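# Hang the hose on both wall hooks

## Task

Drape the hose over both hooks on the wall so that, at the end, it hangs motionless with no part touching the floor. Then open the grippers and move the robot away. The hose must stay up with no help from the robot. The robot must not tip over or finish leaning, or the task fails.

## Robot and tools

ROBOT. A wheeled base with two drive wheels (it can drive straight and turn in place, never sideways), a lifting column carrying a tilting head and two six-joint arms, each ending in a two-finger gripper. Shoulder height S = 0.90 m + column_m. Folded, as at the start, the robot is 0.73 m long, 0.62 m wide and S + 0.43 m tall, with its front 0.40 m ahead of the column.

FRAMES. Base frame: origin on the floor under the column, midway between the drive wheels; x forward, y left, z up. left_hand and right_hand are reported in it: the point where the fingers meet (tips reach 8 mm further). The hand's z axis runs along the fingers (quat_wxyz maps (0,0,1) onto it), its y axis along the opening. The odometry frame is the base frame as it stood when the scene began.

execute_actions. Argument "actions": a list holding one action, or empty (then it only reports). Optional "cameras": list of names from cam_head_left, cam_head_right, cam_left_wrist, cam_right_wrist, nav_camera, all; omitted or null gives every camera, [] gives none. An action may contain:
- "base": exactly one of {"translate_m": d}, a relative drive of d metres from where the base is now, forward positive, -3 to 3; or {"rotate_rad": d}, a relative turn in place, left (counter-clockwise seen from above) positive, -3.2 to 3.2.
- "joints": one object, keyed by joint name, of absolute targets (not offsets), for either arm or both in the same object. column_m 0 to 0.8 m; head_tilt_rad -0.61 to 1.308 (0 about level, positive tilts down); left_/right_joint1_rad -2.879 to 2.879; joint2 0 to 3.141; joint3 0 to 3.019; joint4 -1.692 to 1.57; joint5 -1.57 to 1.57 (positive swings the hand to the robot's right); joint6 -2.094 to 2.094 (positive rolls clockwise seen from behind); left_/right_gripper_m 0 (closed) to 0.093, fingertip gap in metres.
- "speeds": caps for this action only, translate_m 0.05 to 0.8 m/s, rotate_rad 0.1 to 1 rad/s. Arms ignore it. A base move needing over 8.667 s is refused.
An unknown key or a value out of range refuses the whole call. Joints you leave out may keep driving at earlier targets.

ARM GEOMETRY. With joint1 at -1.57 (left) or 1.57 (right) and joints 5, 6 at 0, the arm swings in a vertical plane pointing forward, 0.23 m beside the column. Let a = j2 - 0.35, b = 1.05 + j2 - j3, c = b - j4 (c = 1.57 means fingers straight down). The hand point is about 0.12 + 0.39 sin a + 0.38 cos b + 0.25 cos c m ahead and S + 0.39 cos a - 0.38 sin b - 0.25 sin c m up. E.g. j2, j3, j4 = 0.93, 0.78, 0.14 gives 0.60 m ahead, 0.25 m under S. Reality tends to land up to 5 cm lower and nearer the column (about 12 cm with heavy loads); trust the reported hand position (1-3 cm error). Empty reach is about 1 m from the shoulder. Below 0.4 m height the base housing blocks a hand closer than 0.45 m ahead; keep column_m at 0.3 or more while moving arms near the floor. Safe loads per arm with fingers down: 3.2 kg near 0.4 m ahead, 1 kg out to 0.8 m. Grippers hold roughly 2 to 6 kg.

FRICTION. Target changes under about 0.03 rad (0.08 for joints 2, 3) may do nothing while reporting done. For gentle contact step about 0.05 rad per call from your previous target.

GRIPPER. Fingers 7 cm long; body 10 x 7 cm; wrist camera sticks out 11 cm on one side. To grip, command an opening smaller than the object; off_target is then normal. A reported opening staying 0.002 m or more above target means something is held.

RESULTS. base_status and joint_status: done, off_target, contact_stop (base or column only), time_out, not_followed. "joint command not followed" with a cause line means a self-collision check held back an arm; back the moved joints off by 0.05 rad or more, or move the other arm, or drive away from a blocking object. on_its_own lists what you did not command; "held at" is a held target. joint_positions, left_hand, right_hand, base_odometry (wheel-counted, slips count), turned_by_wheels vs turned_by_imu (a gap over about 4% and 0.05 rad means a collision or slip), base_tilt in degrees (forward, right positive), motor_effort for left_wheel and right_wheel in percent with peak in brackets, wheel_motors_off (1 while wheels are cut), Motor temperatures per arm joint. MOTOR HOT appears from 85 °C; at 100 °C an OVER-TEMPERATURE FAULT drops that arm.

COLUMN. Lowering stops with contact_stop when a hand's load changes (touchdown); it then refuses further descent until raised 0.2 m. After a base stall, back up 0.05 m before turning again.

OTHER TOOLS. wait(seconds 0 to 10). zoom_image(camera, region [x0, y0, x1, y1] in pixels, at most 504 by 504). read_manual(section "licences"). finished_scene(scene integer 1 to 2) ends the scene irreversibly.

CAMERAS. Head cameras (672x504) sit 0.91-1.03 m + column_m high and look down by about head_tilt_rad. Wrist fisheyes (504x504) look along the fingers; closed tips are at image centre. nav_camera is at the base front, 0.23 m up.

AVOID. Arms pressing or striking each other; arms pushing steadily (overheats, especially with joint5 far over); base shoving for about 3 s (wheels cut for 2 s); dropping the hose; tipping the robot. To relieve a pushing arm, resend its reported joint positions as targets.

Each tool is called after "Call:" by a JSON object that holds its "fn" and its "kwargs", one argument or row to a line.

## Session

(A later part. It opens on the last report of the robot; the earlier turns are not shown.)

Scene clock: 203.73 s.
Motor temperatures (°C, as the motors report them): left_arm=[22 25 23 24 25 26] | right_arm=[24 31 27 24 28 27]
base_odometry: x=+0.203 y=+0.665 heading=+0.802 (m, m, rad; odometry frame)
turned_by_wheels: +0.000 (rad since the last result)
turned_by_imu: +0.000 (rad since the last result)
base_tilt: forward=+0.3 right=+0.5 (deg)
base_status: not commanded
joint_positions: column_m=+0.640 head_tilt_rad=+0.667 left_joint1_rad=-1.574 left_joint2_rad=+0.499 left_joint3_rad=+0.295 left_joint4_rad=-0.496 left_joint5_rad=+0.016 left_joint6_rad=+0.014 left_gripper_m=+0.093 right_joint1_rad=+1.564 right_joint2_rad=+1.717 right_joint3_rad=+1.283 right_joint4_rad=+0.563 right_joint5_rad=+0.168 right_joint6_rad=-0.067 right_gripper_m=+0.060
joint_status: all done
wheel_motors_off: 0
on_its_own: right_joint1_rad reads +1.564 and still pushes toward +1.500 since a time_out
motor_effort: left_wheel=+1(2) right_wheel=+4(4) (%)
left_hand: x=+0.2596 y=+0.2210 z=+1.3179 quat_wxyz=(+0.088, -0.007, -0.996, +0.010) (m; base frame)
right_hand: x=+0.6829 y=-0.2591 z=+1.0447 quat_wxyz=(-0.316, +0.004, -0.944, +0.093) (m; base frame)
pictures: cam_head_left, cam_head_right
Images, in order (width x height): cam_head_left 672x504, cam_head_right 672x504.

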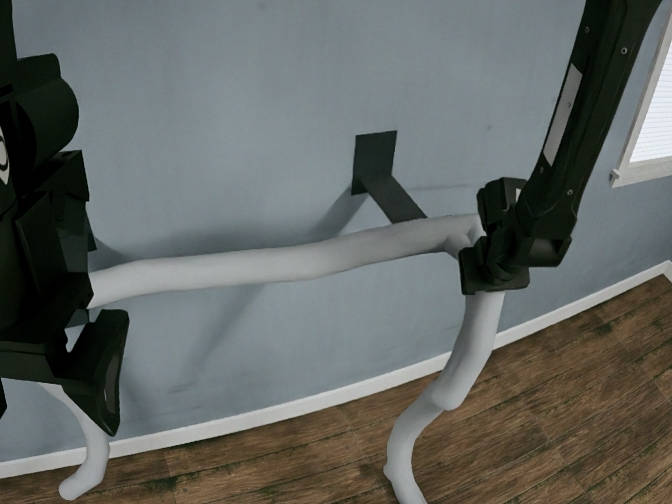

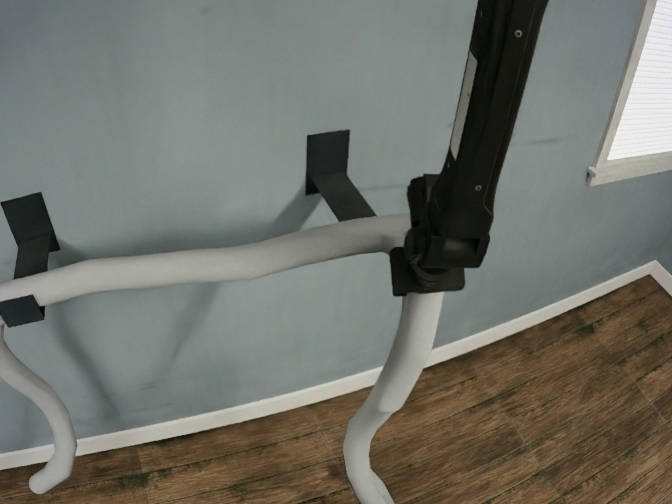

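Call:
{"fn": "execute_actions", "kwargs": {
  "actions": [
    {"joints":{"column_m":0.8,"head_tilt_rad":0.8}}
  ],
  "cameras": []
}}

Call:
{"fn": "execute_actions", "kwargs": {
  "actions": [
    {"base":{"translate_m":0.09},"speeds":{"translate_m":0.08}}
  ],
  "cameras": ["cam_head_right"]
}}

Call:
{"fn": "execute_actions", "kwargs": {
  "actions": [
    {"joints":{"column_m":0.66,"head_tilt_rad":0.7}}
  ],
  "cameras": ["cam_head_left","cam_head_right"]
}}

Scene clock: 207.20 s.
Motor temperatures (°C, as the motors report them): left_arm=[22 25 23 24 25 26] | right_arm=[24 31 27 24 28 27]
base_odometry: x=+0.203 y=+0.665 heading=+0.802 (m, m, rad; odometry frame)
turned_by_wheels: +0.000 (rad since the last result)
turned_by_imu: +0.000 (rad since the last result)
base_tilt: forward=+0.3 right=+0.6 (deg)
base_status: not commanded
joint_positions: column_m=+0.800 head_tilt_rad=+0.802 left_joint1_rad=-1.574 left_joint2_rad=+0.499 left_joint3_rad=+0.295 left_joint4_rad=-0.496 left_joint5_rad=+0.016 left_joint6_rad=+0.014 left_gripper_m=+0.093 right_joint1_rad=+1.564 right_joint2_rad=+1.716 right_joint3_rad=+1.283 right_joint4_rad=+0.562 right_joint5_rad=+0.152 right_joint6_rad=-0.085 right_gripper_m=+0.060
joint_status: all done
wheel_motors_off: 0
on_its_own: right_joint1_rad reads +1.564 and still pushes toward +1.500 since a time_out
motor_effort: left_wheel=+2(2) right_wheel=+4(2) (%)
left_hand: x=+0.2596 y=+0.2210 z=+1.4778 quat_wxyz=(+0.088, -0.007, -0.996, +0.010) (m; base frame)
right_hand: x=+0.6836 y=-0.2561 z=+1.2047 quat_wxyz=(-0.316, +0.015, -0.944, +0.089) (m; base frame)
pictures: none
No camera images: the call's "cameras" was empty. Leave "cameras" out to get every camera's image.

Scene clock: 208.90 s.
Motor temperatures (°C, as the motors report them): left_arm=[22 25 23 24 25 26] | right_arm=[24 31 27 24 28 27]
base_odometry: x=+0.266 y=+0.730 heading=+0.801 (m, m, rad; odometry frame)
turned_by_wheels: +0.000 (rad since the last result)
turned_by_imu: +0.000 (rad since the last result)
base_tilt: forward=+0.3 right=+0.5 (deg)
base_status: done
joint_positions: column_m=+0.800 head_tilt_rad=+0.802 left_joint1_rad=-1.574 left_joint2_rad=+0.499 left_joint3_rad=+0.295 left_joint4_rad=-0.496 left_joint5_rad=+0.016 left_joint6_rad=+0.014 left_gripper_m=+0.093 right_joint1_rad=+1.564 right_joint2_rad=+1.718 right_joint3_rad=+1.280 right_joint4_rad=+0.562 right_joint5_rad=+0.164 right_joint6_rad=-0.084 right_gripper_m=+0.060
joint_status: not commanded
wheel_motors_off: 0
on_its_own: right_joint1_rad reads +1.564 and still pushes toward +1.500 since a time_out
motor_effort: left_wheel=+0(31) right_wheel=+0(36) (%)
left_hand: x=+0.2596 y=+0.2210 z=+1.4778 quat_wxyz=(+0.088, -0.007, -0.996, +0.010) (m; base frame)
right_hand: x=+0.6806 y=-0.2581 z=+1.2035 quat_wxyz=(-0.313, +0.013, -0.945, +0.094) (m; base frame)
pictures: cam_head_right
Images, in order (width x height): cam_head_right 672x504.

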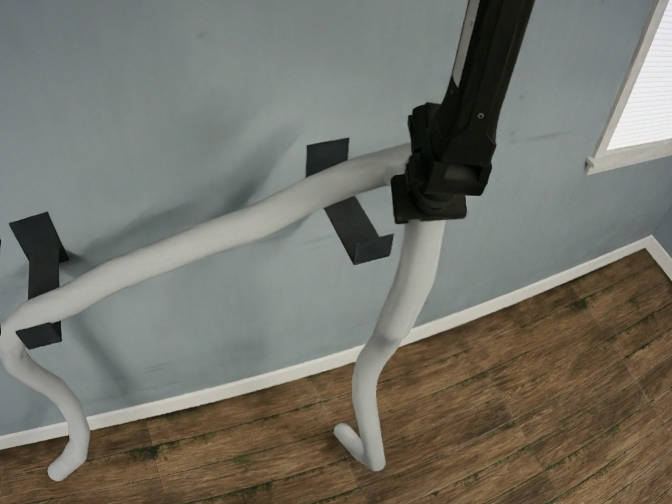

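Scene clock: 211.30 s.
Motor temperatures (°C, as the motors report them): left_arm=[22 25 23 24 25 26] | right_arm=[24 31 27 24 28 27]
base_odometry: x=+0.266 y=+0.730 heading=+0.801 (m, m, rad; odometry frame)
turned_by_wheels: +0.000 (rad since the last result)
turned_by_imu: +0.000 (rad since the last result)
base_tilt: forward=+0.3 right=+0.6 (deg)
base_status: not commanded
joint_positions: column_m=+0.660 head_tilt_rad=+0.717 left_joint1_rad=-1.574 left_joint2_rad=+0.499 left_joint3_rad=+0.295 left_joint4_rad=-0.496 left_joint5_rad=+0.016 left_joint6_rad=+0.014 left_gripper_m=+0.093 right_joint1_rad=+1.556 right_joint2_rad=+1.718 right_joint3_rad=+1.280 right_joint4_rad=+0.562 right_joint5_rad=+0.173 right_joint6_rad=-0.062 right_gripper_m=+0.060
joint_status: all done
wheel_motors_off: 0
on_its_own: right_joint1_rad reads +1.556 and still pushes toward +1.500 since a time_out
motor_effort: left_wheel=-1(1) right_wheel=+1(2) (%)
left_hand: x=+0.2596 y=+0.2210 z=+1.3379 quat_wxyz=(+0.088, -0.007, -0.996, +0.010) (m; base frame)
right_hand: x=+0.6803 y=-0.2655 z=+1.0641 quat_wxyz=(-0.314, +0.000, -0.944, +0.099) (m; base frame)
pictures: cam_head_left, cam_head_right
Images, in order (width x height): cam_head_left 672x504, cam_head_right 672x504.

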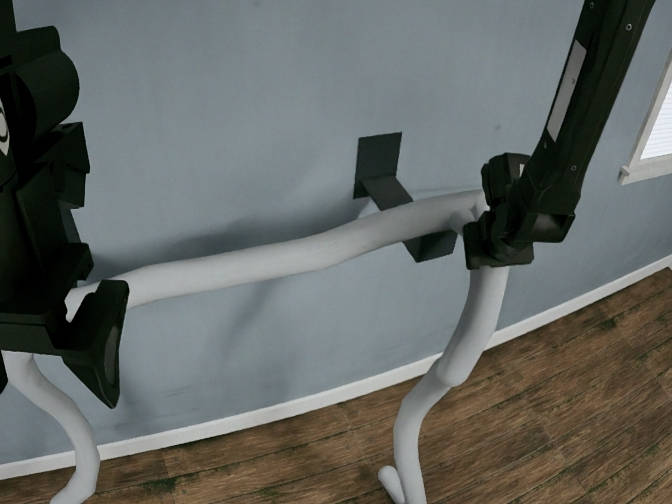

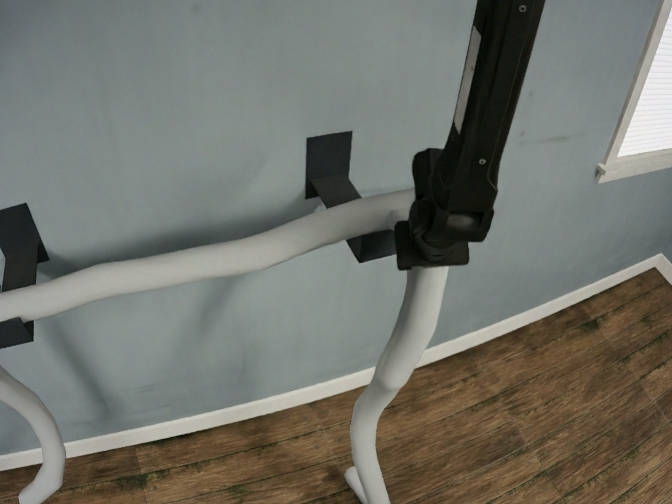

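Behind the lip. Lower slightly and release.

Call:
{"fn": "execute_actions", "kwargs": {
  "actions": [
    {"joints":{"column_m":0.61,"right_joint1_rad":1.556}}
  ],
  "cameras": []
}}

Call:
{"fn": "execute_actions", "kwargs": {
  "actions": [
    {"joints":{"right_gripper_m":0.093}}
  ],
  "cameras": []
}}

Call:
{"fn": "execute_actions", "kwargs": {
  "actions": [
    {"base":{"translate_m":-0.5},"speeds":{"translate_m":0.2}}
  ],
  "cameras": []
}}

Call:
{"fn": "execute_actions", "kwargs": {
  "actions": [
    {"base":{"rotate_rad":0.4},"joints":{"right_joint2_rad":0.5,"right_joint3_rad":0.3,"right_joint4_rad":-0.5,"right_joint5_rad":0,"head_tilt_rad":0.55}}
  ],
  "cameras": ["cam_head_left","cam_head_right","nav_camera"]
}}

Scene clock: 213.17 s.
Motor temperatures (°C, as the motors report them): left_arm=[22 25 23 24 25 26] | right_arm=[24 31 27 24 28 27]
base_odometry: x=+0.266 y=+0.730 heading=+0.801 (m, m, rad; odometry frame)
turned_by_wheels: +0.000 (rad since the last result)
turned_by_imu: +0.000 (rad since the last result)
base_tilt: forward=+0.3 right=+0.6 (deg)
base_status: not commanded
joint_positions: column_m=+0.660 head_tilt_rad=+0.717 left_joint1_rad=-1.574 left_joint2_rad=+0.499 left_joint3_rad=+0.295 left_joint4_rad=-0.496 left_joint5_rad=+0.016 left_joint6_rad=+0.014 left_gripper_m=+0.093 right_joint1_rad=+1.575 right_joint2_rad=+1.717 right_joint3_rad=+1.280 right_joint4_rad=+0.562 right_joint5_rad=+0.177 right_joint6_rad=-0.056 right_gripper_m=+0.060
joint_status: column_m contact_stop (moved +0.000 of -0.050); the others done
wheel_motors_off: 0
on_its_own: column_m is held at +0.660, not at your +0.610, since a contact_stop
motor_effort: left_wheel=-1(1) right_wheel=+2(2) (%)
left_hand: x=+0.2596 y=+0.2210 z=+1.3379 quat_wxyz=(+0.088, -0.007, -0.996, +0.010) (m; base frame)
right_hand: x=+0.6807 y=-0.2528 z=+1.0639 quat_wxyz=(-0.315, -0.001, -0.945, +0.091) (m; base frame)
pictures: none
No camera images: the call's "cameras" was empty. Leave "cameras" out to get every camera's image.

not run: a stop came earlier in this reply.

not run: a stop came earlier in this reply.

not run: a stop came earlier in this reply.

Call:
{"fn": "execute_actions", "kwargs": {
  "actions": [
    {"joints":{"right_gripper_m":0.093}}
  ],
  "cameras": []
}}

Call:
{"fn": "execute_actions", "kwargs": {
  "actions": [
    {"base":{"translate_m":-0.5},"speeds":{"translate_m":0.2}}
  ],
  "cameras": []
}}

Call:
{"fn": "execute_actions", "kwargs": {
  "actions": [
    {"base":{"rotate_rad":0.4},"joints":{"right_joint2_rad":0.5,"right_joint3_rad":0.3,"right_joint4_rad":-0.5,"right_joint5_rad":0,"head_tilt_rad":0.55}}
  ],
  "cameras": ["cam_head_left","cam_head_right","nav_camera"]
}}

Scene clock: 215.20 s.
Motor temperatures (°C, as the motors report them): left_arm=[22 25 23 24 25 26] | right_arm=[24 31 27 24 28 27]
base_odometry: x=+0.266 y=+0.730 heading=+0.801 (m, m, rad; odometry frame)
turned_by_wheels: +0.000 (rad since the last result)
turned_by_imu: +0.000 (rad since the last result)
base_tilt: forward=+0.3 right=+0.6 (deg)
base_status: not commanded
joint_positions: column_m=+0.660 head_tilt_rad=+0.717 left_joint1_rad=-1.574 left_joint2_rad=+0.499 left_joint3_rad=+0.295 left_joint4_rad=-0.496 left_joint5_rad=+0.016 left_joint6_rad=+0.014 left_gripper_m=+0.093 right_joint1_rad=+1.570 right_joint2_rad=+1.644 right_joint3_rad=+1.288 right_joint4_rad=+0.591 right_joint5_rad=+0.198 right_joint6_rad=-0.017 right_gripper_m=+0.093
joint_status: all done
wheel_motors_off: 0
on_its_own: column_m is held at +0.660, not at your +0.610, since a contact_stop
motor_effort: left_wheel=-2(2) right_wheel=+2(2) (%)
left_hand: x=+0.2596 y=+0.2210 z=+1.3379 quat_wxyz=(+0.088, -0.007, -0.996, +0.010) (m; base frame)
right_hand: x=+0.7247 y=-0.2599 z=+1.1131 quat_wxyz=(-0.367, -0.029, -0.925, +0.095) (m; base frame)
pictures: none
No camera images: the call's "cameras" was empty. Leave "cameras" out to get every camera's image.

Scene clock: 218.83 s.
Motor temperatures (°C, as the motors report them): left_arm=[22 25 23 24 25 26] | right_arm=[24 31 27 24 28 27]
base_odometry: x=-0.082 y=+0.370 heading=+0.801 (m, m, rad; odometry frame)
turned_by_wheels: -0.001 (rad since the last result)
turned_by_imu: +0.001 (rad since the last result)
base_tilt: forward=+0.3 right=+0.6 (deg)
base_status: done
joint_positions: column_m=+0.660 head_tilt_rad=+0.716 left_joint1_rad=-1.574 left_joint2_rad=+0.499 left_joint3_rad=+0.294 left_joint4_rad=-0.496 left_joint5_rad=+0.016 left_joint6_rad=+0.014 left_gripper_m=+0.093 right_joint1_rad=+1.570 right_joint2_rad=+1.645 right_joint3_rad=+1.288 right_joint4_rad=+0.591 right_joint5_rad=+0.198 right_joint6_rad=-0.016 right_gripper_m=+0.093
joint_status: not commanded
wheel_motors_off: 0
on_its_own: column_m is held at +0.660, not at your +0.610, since a contact_stop
motor_effort: left_wheel=+0(34) right_wheel=+1(37) (%)
left_hand: x=+0.2587 y=+0.2210 z=+1.3379 quat_wxyz=(+0.089, -0.007, -0.996, +0.010) (m; base frame)
right_hand: x=+0.7244 y=-0.2599 z=+1.1127 quat_wxyz=(-0.367, -0.029, -0.925, +0.095) (m; base frame)
pictures: none
No camera images: the call's "cameras" was empty. Leave "cameras" out to get every camera's image.

Scene clock: 220.47 s.
Motor temperatures (°C, as the motors report them): left_arm=[22 25 23 24 25 26] | right_arm=[24 31 27 24 28 27]
base_odometry: x=-0.082 y=+0.370 heading=+1.200 (m, m, rad; odometry frame)
turned_by_wheels: +0.399 (rad since the last result)
turned_by_imu: +0.395 (rad since the last result)
base_tilt: forward=+0.3 right=+0.6 (deg)
base_status: done
joint_positions: column_m=+0.660 head_tilt_rad=+0.568 left_joint1_rad=-1.574 left_joint2_rad=+0.499 left_joint3_rad=+0.294 left_joint4_rad=-0.496 left_joint5_rad=+0.016 left_joint6_rad=+0.014 left_gripper_m=+0.093 right_joint1_rad=+1.559 right_joint2_rad=+0.498 right_joint3_rad=+0.298 right_joint4_rad=-0.499 right_joint5_rad=+0.000 right_joint6_rad=-0.016 right_gripper_m=+0.093
joint_status: all done
wheel_motors_off: 0
on_its_own: column_m is held at +0.660, not at your +0.610, since a contact_stop
motor_effort: left_wheel=+0(34) right_wheel=+2(35) (%)
left_hand: x=+0.2587 y=+0.2210 z=+1.3379 quat_wxyz=(+0.089, -0.007, -0.996, +0.010) (m; base frame)
right_hand: x=+0.2607 y=-0.2288 z=+1.3384 quat_wxyz=(+0.088, +0.004, -0.996, +0.004) (m; base frame)
pictures: cam_head_left, cam_head_right, nav_camera
Images, in order (width x height): cam_head_left 672x504, cam_head_right 672x504, nav_camera 672x504.

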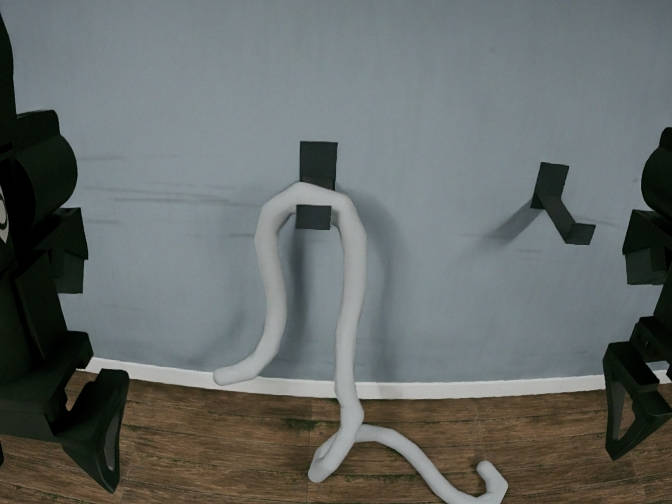

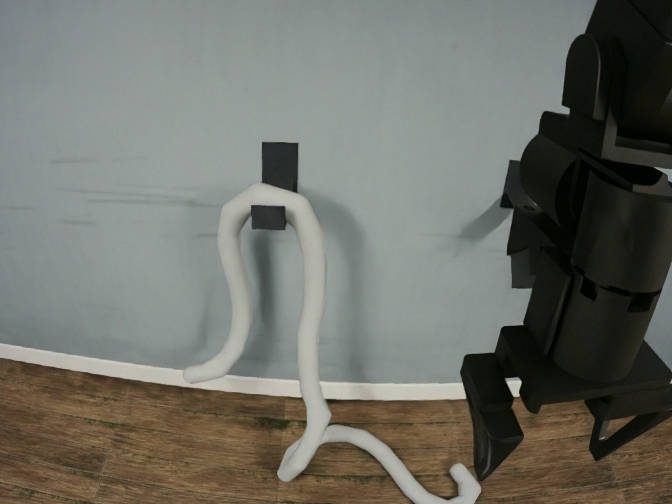

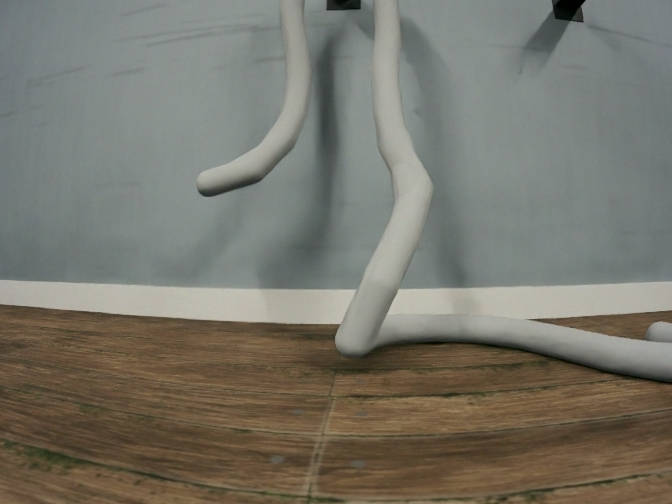

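Call:
{"fn": "execute_actions", "kwargs": {
  "actions": [
    {"base":{"rotate_rad":0.17},"joints":{"column_m":0.8,"right_joint2_rad":1.85,"right_joint3_rad":1.5,"right_joint4_rad":0.5}}
  ],
  "cameras": []
}}

Call:
{"fn": "execute_actions", "kwargs": {
  "actions": [
    {"base":{"translate_m":0.35},"joints":{"column_m":0.02,"head_tilt_rad":0.7}}
  ],
  "cameras": ["cam_head_right","cam_right_wrist"]
}}

Scene clock: 227.00 s.
Motor temperatures (°C, as the motors report them): left_arm=[22 25 23 24 25 26] | right_arm=[24 30 27 24 27 26]
base_odometry: x=-0.082 y=+0.370 heading=+1.370 (m, m, rad; odometry frame)
turned_by_wheels: +0.169 (rad since the last result)
turned_by_imu: +0.169 (rad since the last result)
base_tilt: forward=+0.2 right=+0.6 (deg)
base_status: done
joint_positions: column_m=+0.800 head_tilt_rad=+0.568 left_joint1_rad=-1.574 left_joint2_rad=+0.499 left_joint3_rad=+0.294 left_joint4_rad=-0.496 left_joint5_rad=+0.016 left_joint6_rad=+0.014 left_gripper_m=+0.093 right_joint1_rad=+1.559 right_joint2_rad=+1.857 right_joint3_rad=+1.481 right_joint4_rad=+0.488 right_joint5_rad=+0.000 right_joint6_rad=-0.016 right_gripper_m=+0.093
joint_status: all done
wheel_motors_off: 0
motor_effort: left_wheel=-5(24) right_wheel=+4(28) (%)
left_hand: x=+0.2587 y=+0.2210 z=+1.4777 quat_wxyz=(+0.089, -0.007, -0.996, +0.010) (m; base frame)
right_hand: x=+0.7098 y=-0.2348 z=+1.1492 quat_wxyz=(-0.312, +0.006, -0.950, +0.008) (m; base frame)
pictures: none
No camera images: the call's "cameras" was empty. Leave "cameras" out to get every camera's image.

Scene clock: 237.60 s.
Motor temperatures (°C, as the motors report them): left_arm=[22 25 23 24 25 26] | right_arm=[24 30 27 24 26 26]
base_odometry: x=-0.012 y=+0.713 heading=+1.370 (m, m, rad; odometry frame)
turned_by_wheels: +0.001 (rad since the last result)
turned_by_imu: +0.001 (rad since the last result)
base_tilt: forward=+0.3 right=+0.6 (deg)
base_status: done
joint_positions: column_m=+0.020 head_tilt_rad=+0.703 left_joint1_rad=-1.574 left_joint2_rad=+0.500 left_joint3_rad=+0.298 left_joint4_rad=-0.496 left_joint5_rad=+0.016 left_joint6_rad=+0.014 left_gripper_m=+0.093 right_joint1_rad=+1.559 right_joint2_rad=+1.855 right_joint3_rad=+1.488 right_joint4_rad=+0.489 right_joint5_rad=+0.001 right_joint6_rad=-0.016 right_gripper_m=+0.093
joint_status: all done
wheel_motors_off: 0
motor_effort: left_wheel=+1(47) right_wheel=+0(44) (%)
left_hand: x=+0.2609 y=+0.2210 z=+0.6981 quat_wxyz=(+0.087, -0.007, -0.996, +0.010) (m; base frame)
right_hand: x=+0.7158 y=-0.2348 z=+0.3727 quat_wxyz=(-0.318, +0.006, -0.948, +0.009) (m; base frame)
pictures: cam_head_right, cam_right_wrist
Images, in order (width x height): cam_head_right 672x504, cam_right_wrist 504x504.

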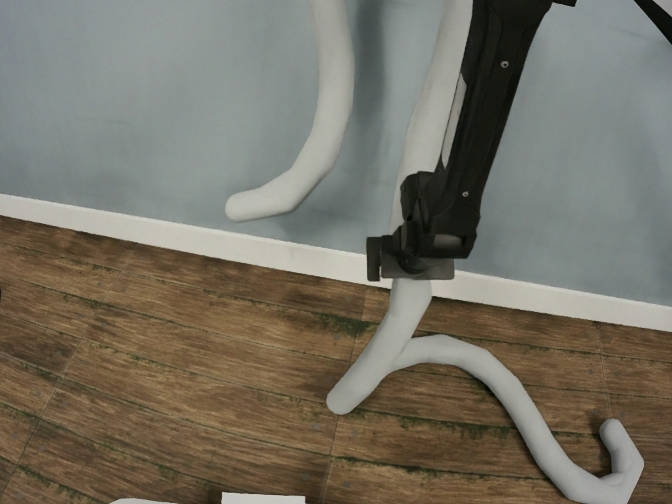

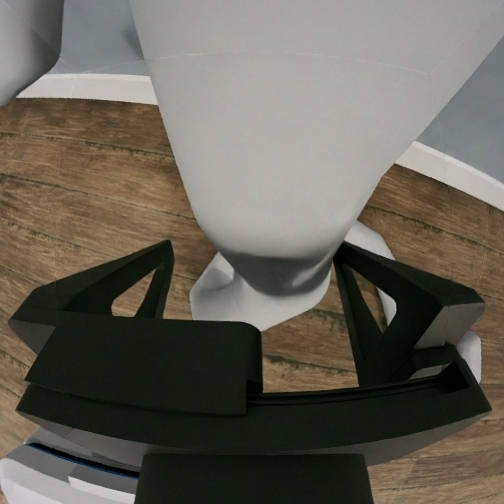

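Call:
{"fn": "execute_actions", "kwargs": {
  "actions": [
    {"joints":{"column_m":0.0,"right_joint5_rad":0.12}}
  ],
  "cameras": []
}}

Call:
{"fn": "execute_actions", "kwargs": {
  "actions": [
    {"joints":{"right_gripper_m":0.0}}
  ],
  "cameras": ["cam_right_wrist"]
}}

Scene clock: 239.27 s.
Motor temperatures (°C, as the motors report them): left_arm=[22 25 23 24 25 26] | right_arm=[24 30 27 24 26 26]
base_odometry: x=-0.012 y=+0.713 heading=+1.370 (m, m, rad; odometry frame)
turned_by_wheels: +0.000 (rad since the last result)
turned_by_imu: +0.000 (rad since the last result)
base_tilt: forward=+0.2 right=+0.6 (deg)
base_status: not commanded
joint_positions: column_m=+0.002 head_tilt_rad=+0.703 left_joint1_rad=-1.574 left_joint2_rad=+0.500 left_joint3_rad=+0.298 left_joint4_rad=-0.496 left_joint5_rad=+0.016 left_joint6_rad=+0.014 left_gripper_m=+0.093 right_joint1_rad=+1.559 right_joint2_rad=+1.855 right_joint3_rad=+1.488 right_joint4_rad=+0.489 right_joint5_rad=+0.120 right_joint6_rad=-0.016 right_gripper_m=+0.093
joint_status: all done
joint sent to its limit — the command would take column_m past its lower limit, so that joint was sent only as far as its limit.
wheel_motors_off: 0
motor_effort: left_wheel=+1(1) right_wheel=+1(3) (%)
left_hand: x=+0.2609 y=+0.2210 z=+0.6804 quat_wxyz=(+0.087, -0.007, -0.996, +0.010) (m; base frame)
right_hand: x=+0.7150 y=-0.2553 z=+0.3562 quat_wxyz=(-0.317, -0.013, -0.946, +0.065) (m; base frame)
pictures: none
No camera images: the call's "cameras" was empty. Leave "cameras" out to get every camera's image.

Scene clock: 239.97 s.
Motor temperatures (°C, as the motors report them): left_arm=[22 25 23 24 25 26] | right_arm=[24 31 27 24 26 26]
base_odometry: x=-0.012 y=+0.713 heading=+1.370 (m, m, rad; odometry frame)
turned_by_wheels: +0.000 (rad since the last result)
turned_by_imu: +0.000 (rad since the last result)
base_tilt: forward=+0.3 right=+0.6 (deg)
base_status: not commanded
joint_positions: column_m=+0.002 head_tilt_rad=+0.703 left_joint1_rad=-1.574 left_joint2_rad=+0.500 left_joint3_rad=+0.298 left_joint4_rad=-0.496 left_joint5_rad=+0.016 left_joint6_rad=+0.014 left_gripper_m=+0.093 right_joint1_rad=+1.559 right_joint2_rad=+1.855 right_joint3_rad=+1.488 right_joint4_rad=+0.489 right_joint5_rad=+0.121 right_joint6_rad=-0.015 right_gripper_m=+0.060
joint_status: right_gripper_m off_target (ended at +0.060, target +0.000)
wheel_motors_off: 0
motor_effort: left_wheel=+1(1) right_wheel=-3(1) (%)
left_hand: x=+0.2609 y=+0.2210 z=+0.6804 quat_wxyz=(+0.087, -0.007, -0.996, +0.010) (m; base frame)
right_hand: x=+0.7150 y=-0.2554 z=+0.3562 quat_wxyz=(-0.317, -0.013, -0.946, +0.065) (m; base frame)
pictures: cam_right_wrist
Images, in order (width x height): cam_right_wrist 504x504.

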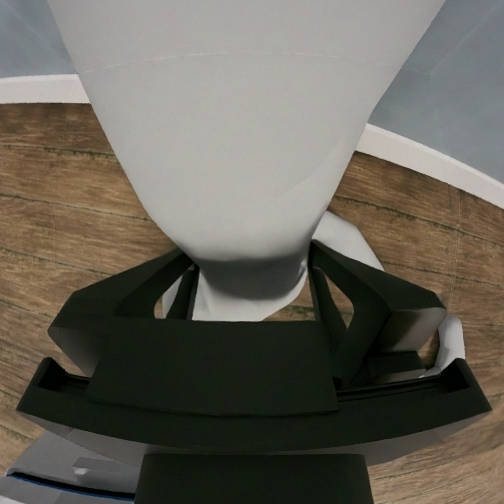

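Call:
{"fn": "execute_actions", "kwargs": {
  "actions": [
    {"base":{"translate_m":-0.08},"speeds":{"translate_m":0.1},"joints":{"column_m":0.8,"right_joint2_rad":1.65,"right_joint3_rad":1.45}}
  ],
  "cameras": []
}}

Call:
{"fn": "execute_actions", "kwargs": {
  "actions": [
    {"base":{"rotate_rad":-0.6},"speeds":{"rotate_rad":0.2}}
  ],
  "cameras": ["cam_head_left","cam_head_right"]
}}

Scene clock: 251.77 s.
Motor temperatures (°C, as the motors report them): left_arm=[22 25 23 24 25 26] | right_arm=[24 31 27 24 26 26]
base_odometry: x=-0.028 y=+0.635 heading=+1.370 (m, m, rad; odometry frame)
turned_by_wheels: +0.000 (rad since the last result)
turned_by_imu: +0.001 (rad since the last result)
base_tilt: forward=+0.3 right=+0.6 (deg)
base_status: done
joint_positions: column_m=+0.800 head_tilt_rad=+0.703 left_joint1_rad=-1.574 left_joint2_rad=+0.500 left_joint3_rad=+0.295 left_joint4_rad=-0.496 left_joint5_rad=+0.016 left_joint6_rad=+0.014 left_gripper_m=+0.093 right_joint1_rad=+1.547 right_joint2_rad=+1.720 right_joint3_rad=+1.434 right_joint4_rad=+0.463 right_joint5_rad=+0.122 right_joint6_rad=-0.043 right_gripper_m=+0.060
joint_status: all done
wheel_motors_off: 0
motor_effort: left_wheel=-1(33) right_wheel=+2(29) (%)
left_hand: x=+0.2595 y=+0.2210 z=+1.4777 quat_wxyz=(+0.088, -0.007, -0.996, +0.010) (m; base frame)
right_hand: x=+0.7486 y=-0.2641 z=+1.2198 quat_wxyz=(-0.341, -0.003, -0.937, +0.076) (m; base frame)
pictures: none
No camera images: the call's "cameras" was empty. Leave "cameras" out to get every camera's image.

Scene clock: 255.57 s.
Motor temperatures (°C, as the motors report them): left_arm=[22 25 23 24 25 26] | right_arm=[24 32 27 24 26 26]
base_odometry: x=-0.028 y=+0.635 heading=+0.771 (m, m, rad; odometry frame)
turned_by_wheels: -0.599 (rad since the last result)
turned_by_imu: -0.589 (rad since the last result)
base_tilt: forward=+0.2 right=+0.6 (deg)
base_status: done
joint_positions: column_m=+0.800 head_tilt_rad=+0.703 left_joint1_rad=-1.574 left_joint2_rad=+0.500 left_joint3_rad=+0.295 left_joint4_rad=-0.496 left_joint5_rad=+0.016 left_joint6_rad=+0.014 left_gripper_m=+0.093 right_joint1_rad=+1.611 right_joint2_rad=+1.728 right_joint3_rad=+1.434 right_joint4_rad=+0.461 right_joint5_rad=+0.095 right_joint6_rad=-0.085 right_gripper_m=+0.060
joint_status: not commanded
wheel_motors_off: 0
motor_effort: left_wheel=+9(35) right_wheel=-6(37) (%)
left_hand: x=+0.2595 y=+0.2210 z=+1.4777 quat_wxyz=(+0.088, -0.007, -0.996, +0.010) (m; base frame)
right_hand: x=+0.7448 y=-0.2111 z=+1.2132 quat_wxyz=(-0.337, +0.028, -0.940, +0.039) (m; base frame)
pictures: cam_head_left, cam_head_right
Images, in order (width x height): cam_head_left 672x504, cam_head_right 672x504.

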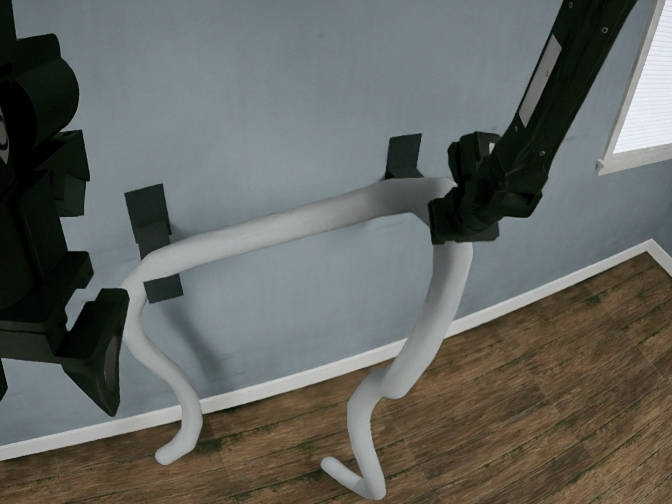

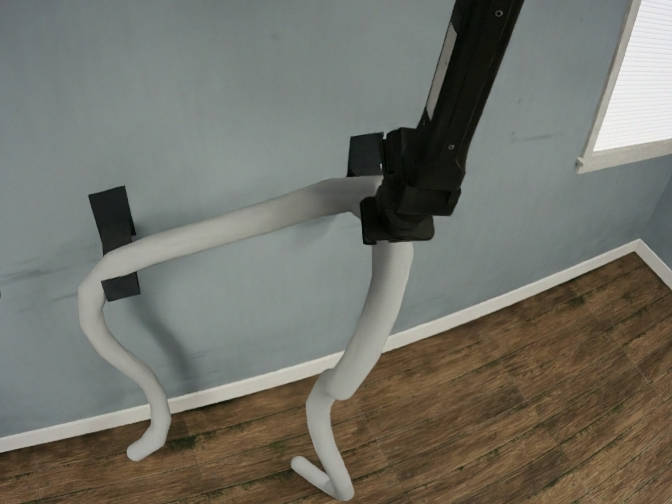

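Call:
{"fn": "execute_actions", "kwargs": {
  "actions": [
    {"base":{"rotate_rad":-0.45},"speeds":{"rotate_rad":0.15},"joints":{"right_joint1_rad":1.5}}
  ],
  "cameras": ["cam_head_left","cam_head_right"]
}}

Scene clock: 260.23 s.
Motor temperatures (°C, as the motors report them): left_arm=[22 25 23 24 25 26] | right_arm=[24 32 27 24 27 27]
base_odometry: x=-0.028 y=+0.635 heading=+0.324 (m, m, rad; odometry frame)
turned_by_wheels: -0.447 (rad since the last result)
turned_by_imu: -0.440 (rad since the last result)
base_tilt: forward=+0.3 right=+0.6 (deg)
base_status: done
joint_positions: column_m=+0.800 head_tilt_rad=+0.703 left_joint1_rad=-1.574 left_joint2_rad=+0.500 left_joint3_rad=+0.295 left_joint4_rad=-0.496 left_joint5_rad=+0.016 left_joint6_rad=+0.014 left_gripper_m=+0.093 right_joint1_rad=+1.577 right_joint2_rad=+1.731 right_joint3_rad=+1.423 right_joint4_rad=+0.459 right_joint5_rad=+0.080 right_joint6_rad=-0.100 right_gripper_m=+0.060
joint_status: right_joint1_rad time_out (moved -0.035 of -0.111)
wheel_motors_off: 0
on_its_own: right_joint1_rad reads +1.577 and still pushes toward +1.500 since a time_out
motor_effort: left_wheel=+11(35) right_wheel=-14(32) (%)
left_hand: x=+0.2595 y=+0.2210 z=+1.4777 quat_wxyz=(+0.088, -0.007, -0.996, +0.010) (m; base frame)
right_hand: x=+0.7372 y=-0.2347 z=+1.2084 quat_wxyz=(-0.329, +0.035, -0.942, +0.051) (m; base frame)
pictures: cam_head_left, cam_head_right
Images, in order (width x height): cam_head_left 672x504, cam_head_right 672x504.

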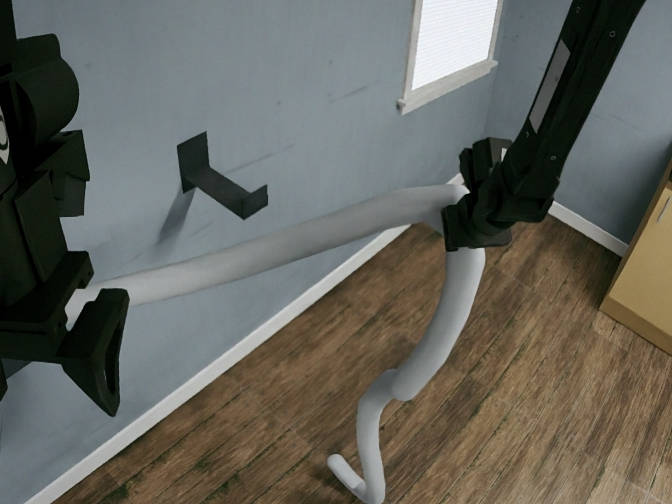

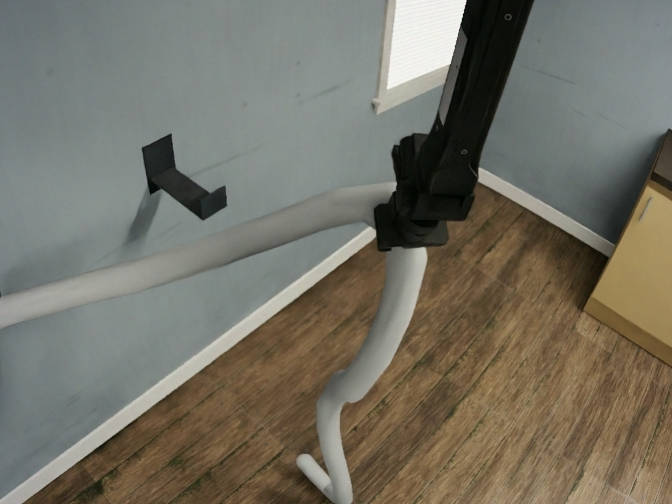

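Call:
{"fn": "execute_actions", "kwargs": {
  "actions": [
    {"base":{"rotate_rad":0.2},"speeds":{"rotate_rad":0.15},"joints":{"right_joint1_rad":1.57}}
  ],
  "cameras": []
}}

Call:
{"fn": "execute_actions", "kwargs": {
  "actions": [
    {"base":{"translate_m":0.15},"speeds":{"translate_m":0.08}}
  ],
  "cameras": ["cam_head_left","cam_head_right"]
}}

Scene clock: 263.33 s.
Motor temperatures (°C, as the motors report them): left_arm=[22 25 23 24 25 26] | right_arm=[24 32 27 24 27 27]
base_odometry: x=-0.028 y=+0.635 heading=+0.524 (m, m, rad; odometry frame)
turned_by_wheels: +0.200 (rad since the last result)
turned_by_imu: +0.200 (rad since the last result)
base_tilt: forward=+0.3 right=+0.6 (deg)
base_status: done
joint_positions: column_m=+0.800 head_tilt_rad=+0.703 left_joint1_rad=-1.574 left_joint2_rad=+0.500 left_joint3_rad=+0.295 left_joint4_rad=-0.496 left_joint5_rad=+0.016 left_joint6_rad=+0.014 left_gripper_m=+0.093 right_joint1_rad=+1.589 right_joint2_rad=+1.731 right_joint3_rad=+1.423 right_joint4_rad=+0.459 right_joint5_rad=+0.116 right_joint6_rad=-0.050 right_gripper_m=+0.060
joint_status: all done
wheel_motors_off: 0
motor_effort: left_wheel=+0(9) right_wheel=+2(14) (%)
left_hand: x=+0.2595 y=+0.2210 z=+1.4777 quat_wxyz=(+0.088, -0.007, -0.996, +0.010) (m; base frame)
right_hand: x=+0.7369 y=-0.2314 z=+1.2088 quat_wxyz=(-0.329, +0.006, -0.943, +0.054) (m; base frame)
pictures: none
No camera images: the call's "cameras" was empty. Leave "cameras" out to get every camera's image.

Scene clock: 265.80 s.
Motor temperatures (°C, as the motors report them): left_arm=[22 25 23 24 25 26] | right_arm=[24 33 27 24 27 27]
base_odometry: x=+0.102 y=+0.710 heading=+0.522 (m, m, rad; odometry frame)
turned_by_wheels: -0.001 (rad since the last result)
turned_by_imu: -0.001 (rad since the last result)
base_tilt: forward=+0.3 right=+0.6 (deg)
base_status: done
joint_positions: column_m=+0.800 head_tilt_rad=+0.703 left_joint1_rad=-1.574 left_joint2_rad=+0.500 left_joint3_rad=+0.295 left_joint4_rad=-0.496 left_joint5_rad=+0.016 left_joint6_rad=+0.014 left_gripper_m=+0.093 right_joint1_rad=+1.589 right_joint2_rad=+1.731 right_joint3_rad=+1.423 right_joint4_rad=+0.459 right_joint5_rad=+0.105 right_joint6_rad=-0.054 right_gripper_m=+0.060
joint_status: not commanded
wheel_motors_off: 0
motor_effort: left_wheel=+0(46) right_wheel=+1(42) (%)
left_hand: x=+0.2595 y=+0.2210 z=+1.4777 quat_wxyz=(+0.088, -0.007, -0.996, +0.010) (m; base frame)
right_hand: x=+0.7370 y=-0.2295 z=+1.2086 quat_wxyz=(-0.329, +0.010, -0.943, +0.050) (m; base frame)
pictures: cam_head_left, cam_head_right
Images, in order (width x height): cam_head_left 672x504, cam_head_right 672x504.

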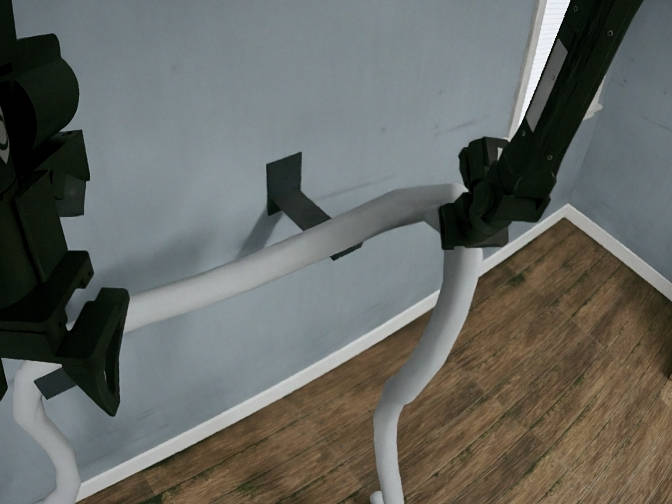

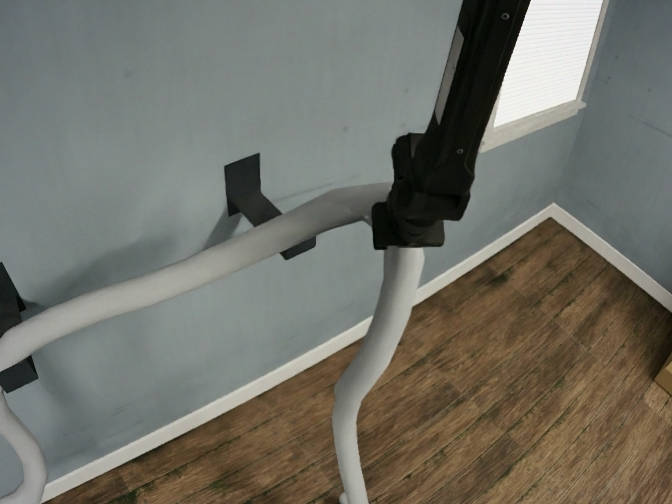

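Over the lip; need closer to the wall: rotate left a bit.

Call:
{"fn": "execute_actions", "kwargs": {
  "actions": [
    {"base":{"rotate_rad":0.12},"speeds":{"rotate_rad":0.15}}
  ],
  "cameras": ["cam_head_left","cam_head_right"]
}}

Scene clock: 267.63 s.
Motor temperatures (°C, as the motors report them): left_arm=[22 25 23 24 25 26] | right_arm=[24 33 27 24 27 27]
base_odometry: x=+0.102 y=+0.710 heading=+0.641 (m, m, rad; odometry frame)
turned_by_wheels: +0.119 (rad since the last result)
turned_by_imu: +0.117 (rad since the last result)
base_tilt: forward=+0.3 right=+0.6 (deg)
base_status: done
joint_positions: column_m=+0.800 head_tilt_rad=+0.703 left_joint1_rad=-1.574 left_joint2_rad=+0.500 left_joint3_rad=+0.295 left_joint4_rad=-0.496 left_joint5_rad=+0.016 left_joint6_rad=+0.014 left_gripper_m=+0.093 right_joint1_rad=+1.589 right_joint2_rad=+1.731 right_joint3_rad=+1.423 right_joint4_rad=+0.459 right_joint5_rad=+0.117 right_joint6_rad=-0.055 right_gripper_m=+0.060
joint_status: not commanded
wheel_motors_off: 0
motor_effort: left_wheel=-1(40) right_wheel=-1(33) (%)
left_hand: x=+0.2595 y=+0.2210 z=+1.4777 quat_wxyz=(+0.088, -0.007, -0.996, +0.010) (m; base frame)
right_hand: x=+0.7369 y=-0.2319 z=+1.2088 quat_wxyz=(-0.329, +0.008, -0.943, +0.055) (m; base frame)
pictures: cam_head_left, cam_head_right
Images, in order (width x height): cam_head_left 672x504, cam_head_right 672x504.

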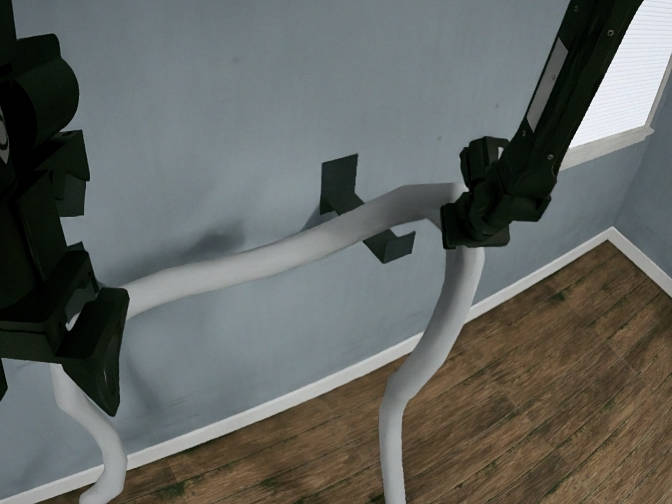

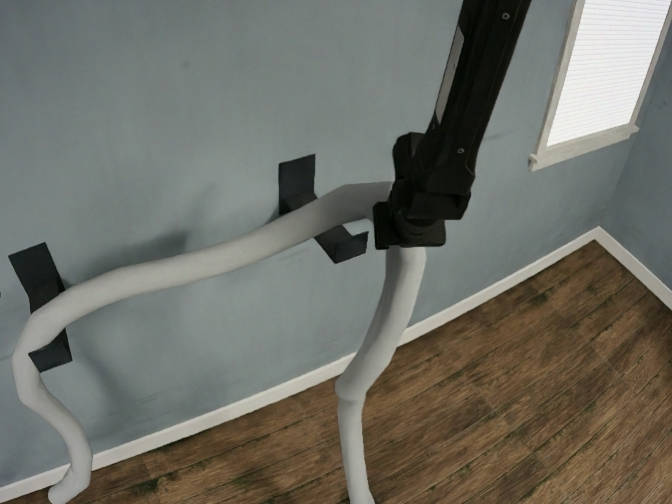

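Call:
{"fn": "execute_actions", "kwargs": {
  "actions": [
    {"joints":{"column_m":0.55,"head_tilt_rad":0.6}}
  ],
  "cameras": ["cam_head_left","cam_head_right"]
}}

Scene clock: 272.03 s.
Motor temperatures (°C, as the motors report them): left_arm=[22 25 23 24 25 26] | right_arm=[24 33 27 24 27 27]
base_odometry: x=+0.102 y=+0.710 heading=+0.641 (m, m, rad; odometry frame)
turned_by_wheels: +0.000 (rad since the last result)
turned_by_imu: +0.000 (rad since the last result)
base_tilt: forward=+0.2 right=+0.6 (deg)
base_status: not commanded
joint_positions: column_m=+0.550 head_tilt_rad=+0.618 left_joint1_rad=-1.574 left_joint2_rad=+0.500 left_joint3_rad=+0.295 left_joint4_rad=-0.496 left_joint5_rad=+0.016 left_joint6_rad=+0.014 left_gripper_m=+0.093 right_joint1_rad=+1.589 right_joint2_rad=+1.716 right_joint3_rad=+1.423 right_joint4_rad=+0.459 right_joint5_rad=+0.118 right_joint6_rad=-0.040 right_gripper_m=+0.060
joint_status: all done
wheel_motors_off: 0
motor_effort: left_wheel=-2(3) right_wheel=+0(2) (%)
left_hand: x=+0.2595 y=+0.2210 z=+1.2279 quat_wxyz=(+0.088, -0.007, -0.996, +0.010) (m; base frame)
right_hand: x=+0.7440 y=-0.2321 z=+0.9679 quat_wxyz=(-0.336, +0.001, -0.940, +0.053) (m; base frame)
pictures: cam_head_left, cam_head_right
Images, in order (width x height): cam_head_left 672x504, cam_head_right 672x504.

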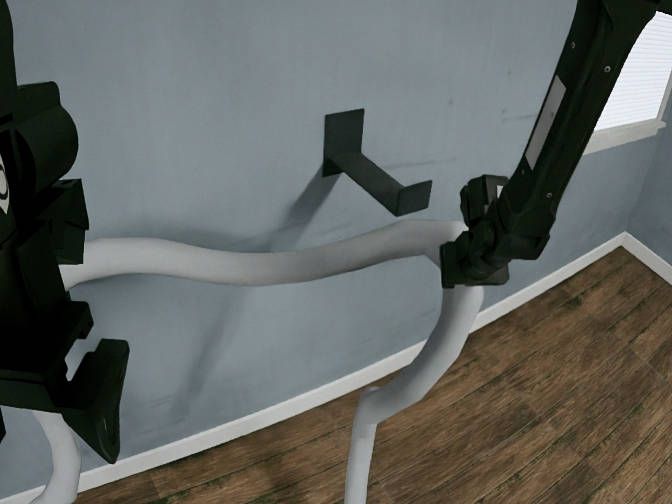

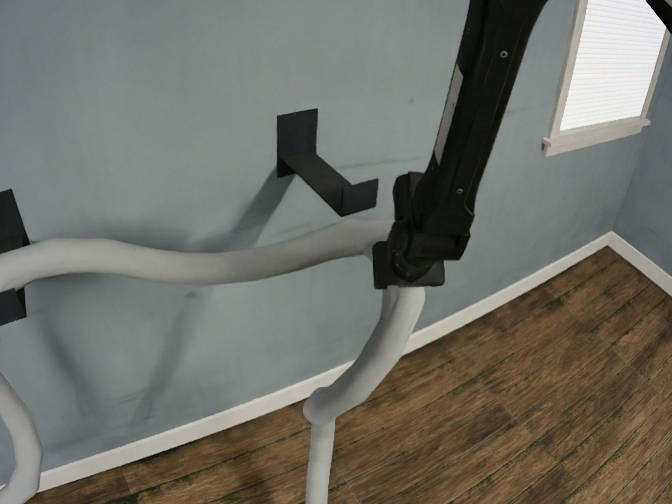

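Call:
{"fn": "execute_actions", "kwargs": {
  "actions": [
    {"joints":{"column_m":0.8,"head_tilt_rad":0.75}}
  ],
  "cameras": []
}}

Call:
{"fn": "execute_actions", "kwargs": {
  "actions": [
    {"base":{"translate_m":0.16},"speeds":{"translate_m":0.08}}
  ],
  "cameras": ["cam_head_left","cam_head_right","cam_right_wrist"]
}}

Scene clock: 278.30 s.
Motor temperatures (°C, as the motors report them): left_arm=[22 25 23 24 25 26] | right_arm=[24 33 27 24 26 27]
base_odometry: x=+0.102 y=+0.710 heading=+0.641 (m, m, rad; odometry frame)
turned_by_wheels: +0.000 (rad since the last result)
turned_by_imu: +0.000 (rad since the last result)
base_tilt: forward=+0.3 right=+0.6 (deg)
base_status: not commanded
joint_positions: column_m=+0.800 head_tilt_rad=+0.752 left_joint1_rad=-1.574 left_joint2_rad=+0.500 left_joint3_rad=+0.295 left_joint4_rad=-0.496 left_joint5_rad=+0.016 left_joint6_rad=+0.014 left_gripper_m=+0.093 right_joint1_rad=+1.589 right_joint2_rad=+1.716 right_joint3_rad=+1.423 right_joint4_rad=+0.459 right_joint5_rad=+0.118 right_joint6_rad=-0.040 right_gripper_m=+0.060
joint_status: all done
wheel_motors_off: 0
motor_effort: left_wheel=-3(3) right_wheel=+2(2) (%)
left_hand: x=+0.2595 y=+0.2210 z=+1.4777 quat_wxyz=(+0.088, -0.007, -0.996, +0.010) (m; base frame)
right_hand: x=+0.7444 y=-0.2321 z=+1.2182 quat_wxyz=(-0.337, +0.001, -0.940, +0.053) (m; base frame)
pictures: none
No camera images: the call's "cameras" was empty. Leave "cameras" out to get every camera's image.

Scene clock: 280.93 s.
Motor temperatures (°C, as the motors report them): left_arm=[22 25 23 24 25 26] | right_arm=[24 33 27 24 26 27]
base_odometry: x=+0.230 y=+0.806 heading=+0.642 (m, m, rad; odometry frame)
turned_by_wheels: +0.001 (rad since the last result)
turned_by_imu: +0.001 (rad since the last result)
base_tilt: forward=+0.3 right=+0.6 (deg)
base_status: done
joint_positions: column_m=+0.800 head_tilt_rad=+0.753 left_joint1_rad=-1.574 left_joint2_rad=+0.500 left_joint3_rad=+0.296 left_joint4_rad=-0.496 left_joint5_rad=+0.016 left_joint6_rad=+0.014 left_gripper_m=+0.093 right_joint1_rad=+1.589 right_joint2_rad=+1.718 right_joint3_rad=+1.423 right_joint4_rad=+0.459 right_joint5_rad=+0.108 right_joint6_rad=-0.057 right_gripper_m=+0.060
joint_status: not commanded
wheel_motors_off: 0
motor_effort: left_wheel=+2(56) right_wheel=+0(31) (%)
left_hand: x=+0.2599 y=+0.2210 z=+1.4778 quat_wxyz=(+0.088, -0.007, -0.996, +0.010) (m; base frame)
right_hand: x=+0.7432 y=-0.2303 z=+1.2164 quat_wxyz=(-0.335, +0.010, -0.941, +0.051) (m; base frame)
pictures: cam_head_left, cam_head_right, cam_right_wrist
Images, in order (width x height): cam_head_left 672x504, cam_head_right 672x504, cam_right_wrist 504x504.

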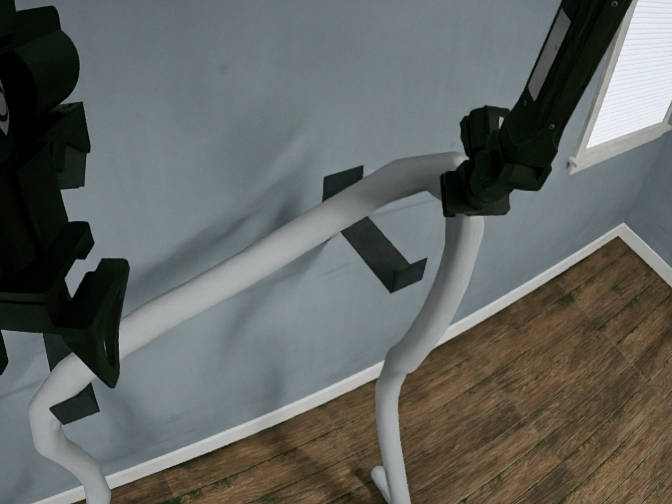

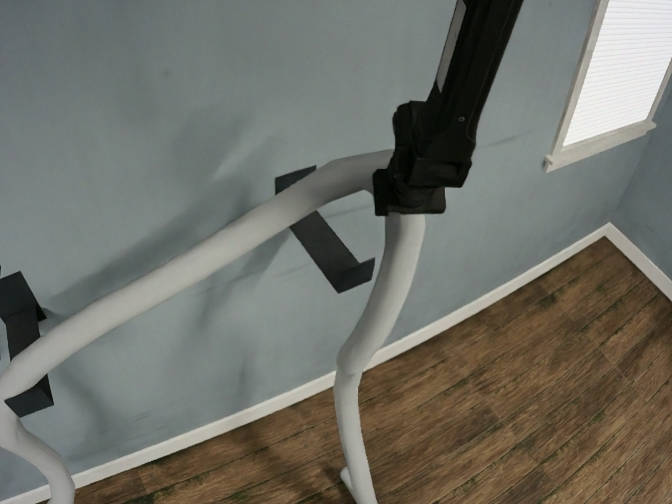

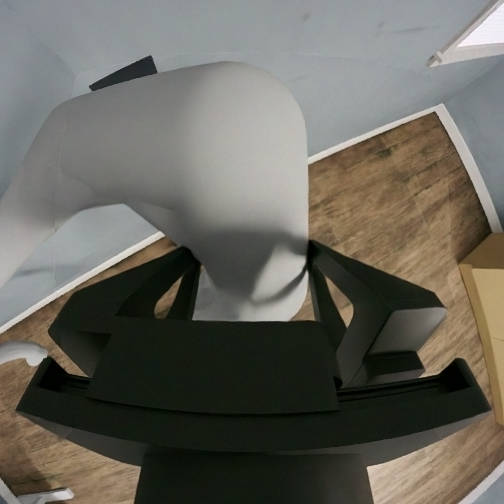

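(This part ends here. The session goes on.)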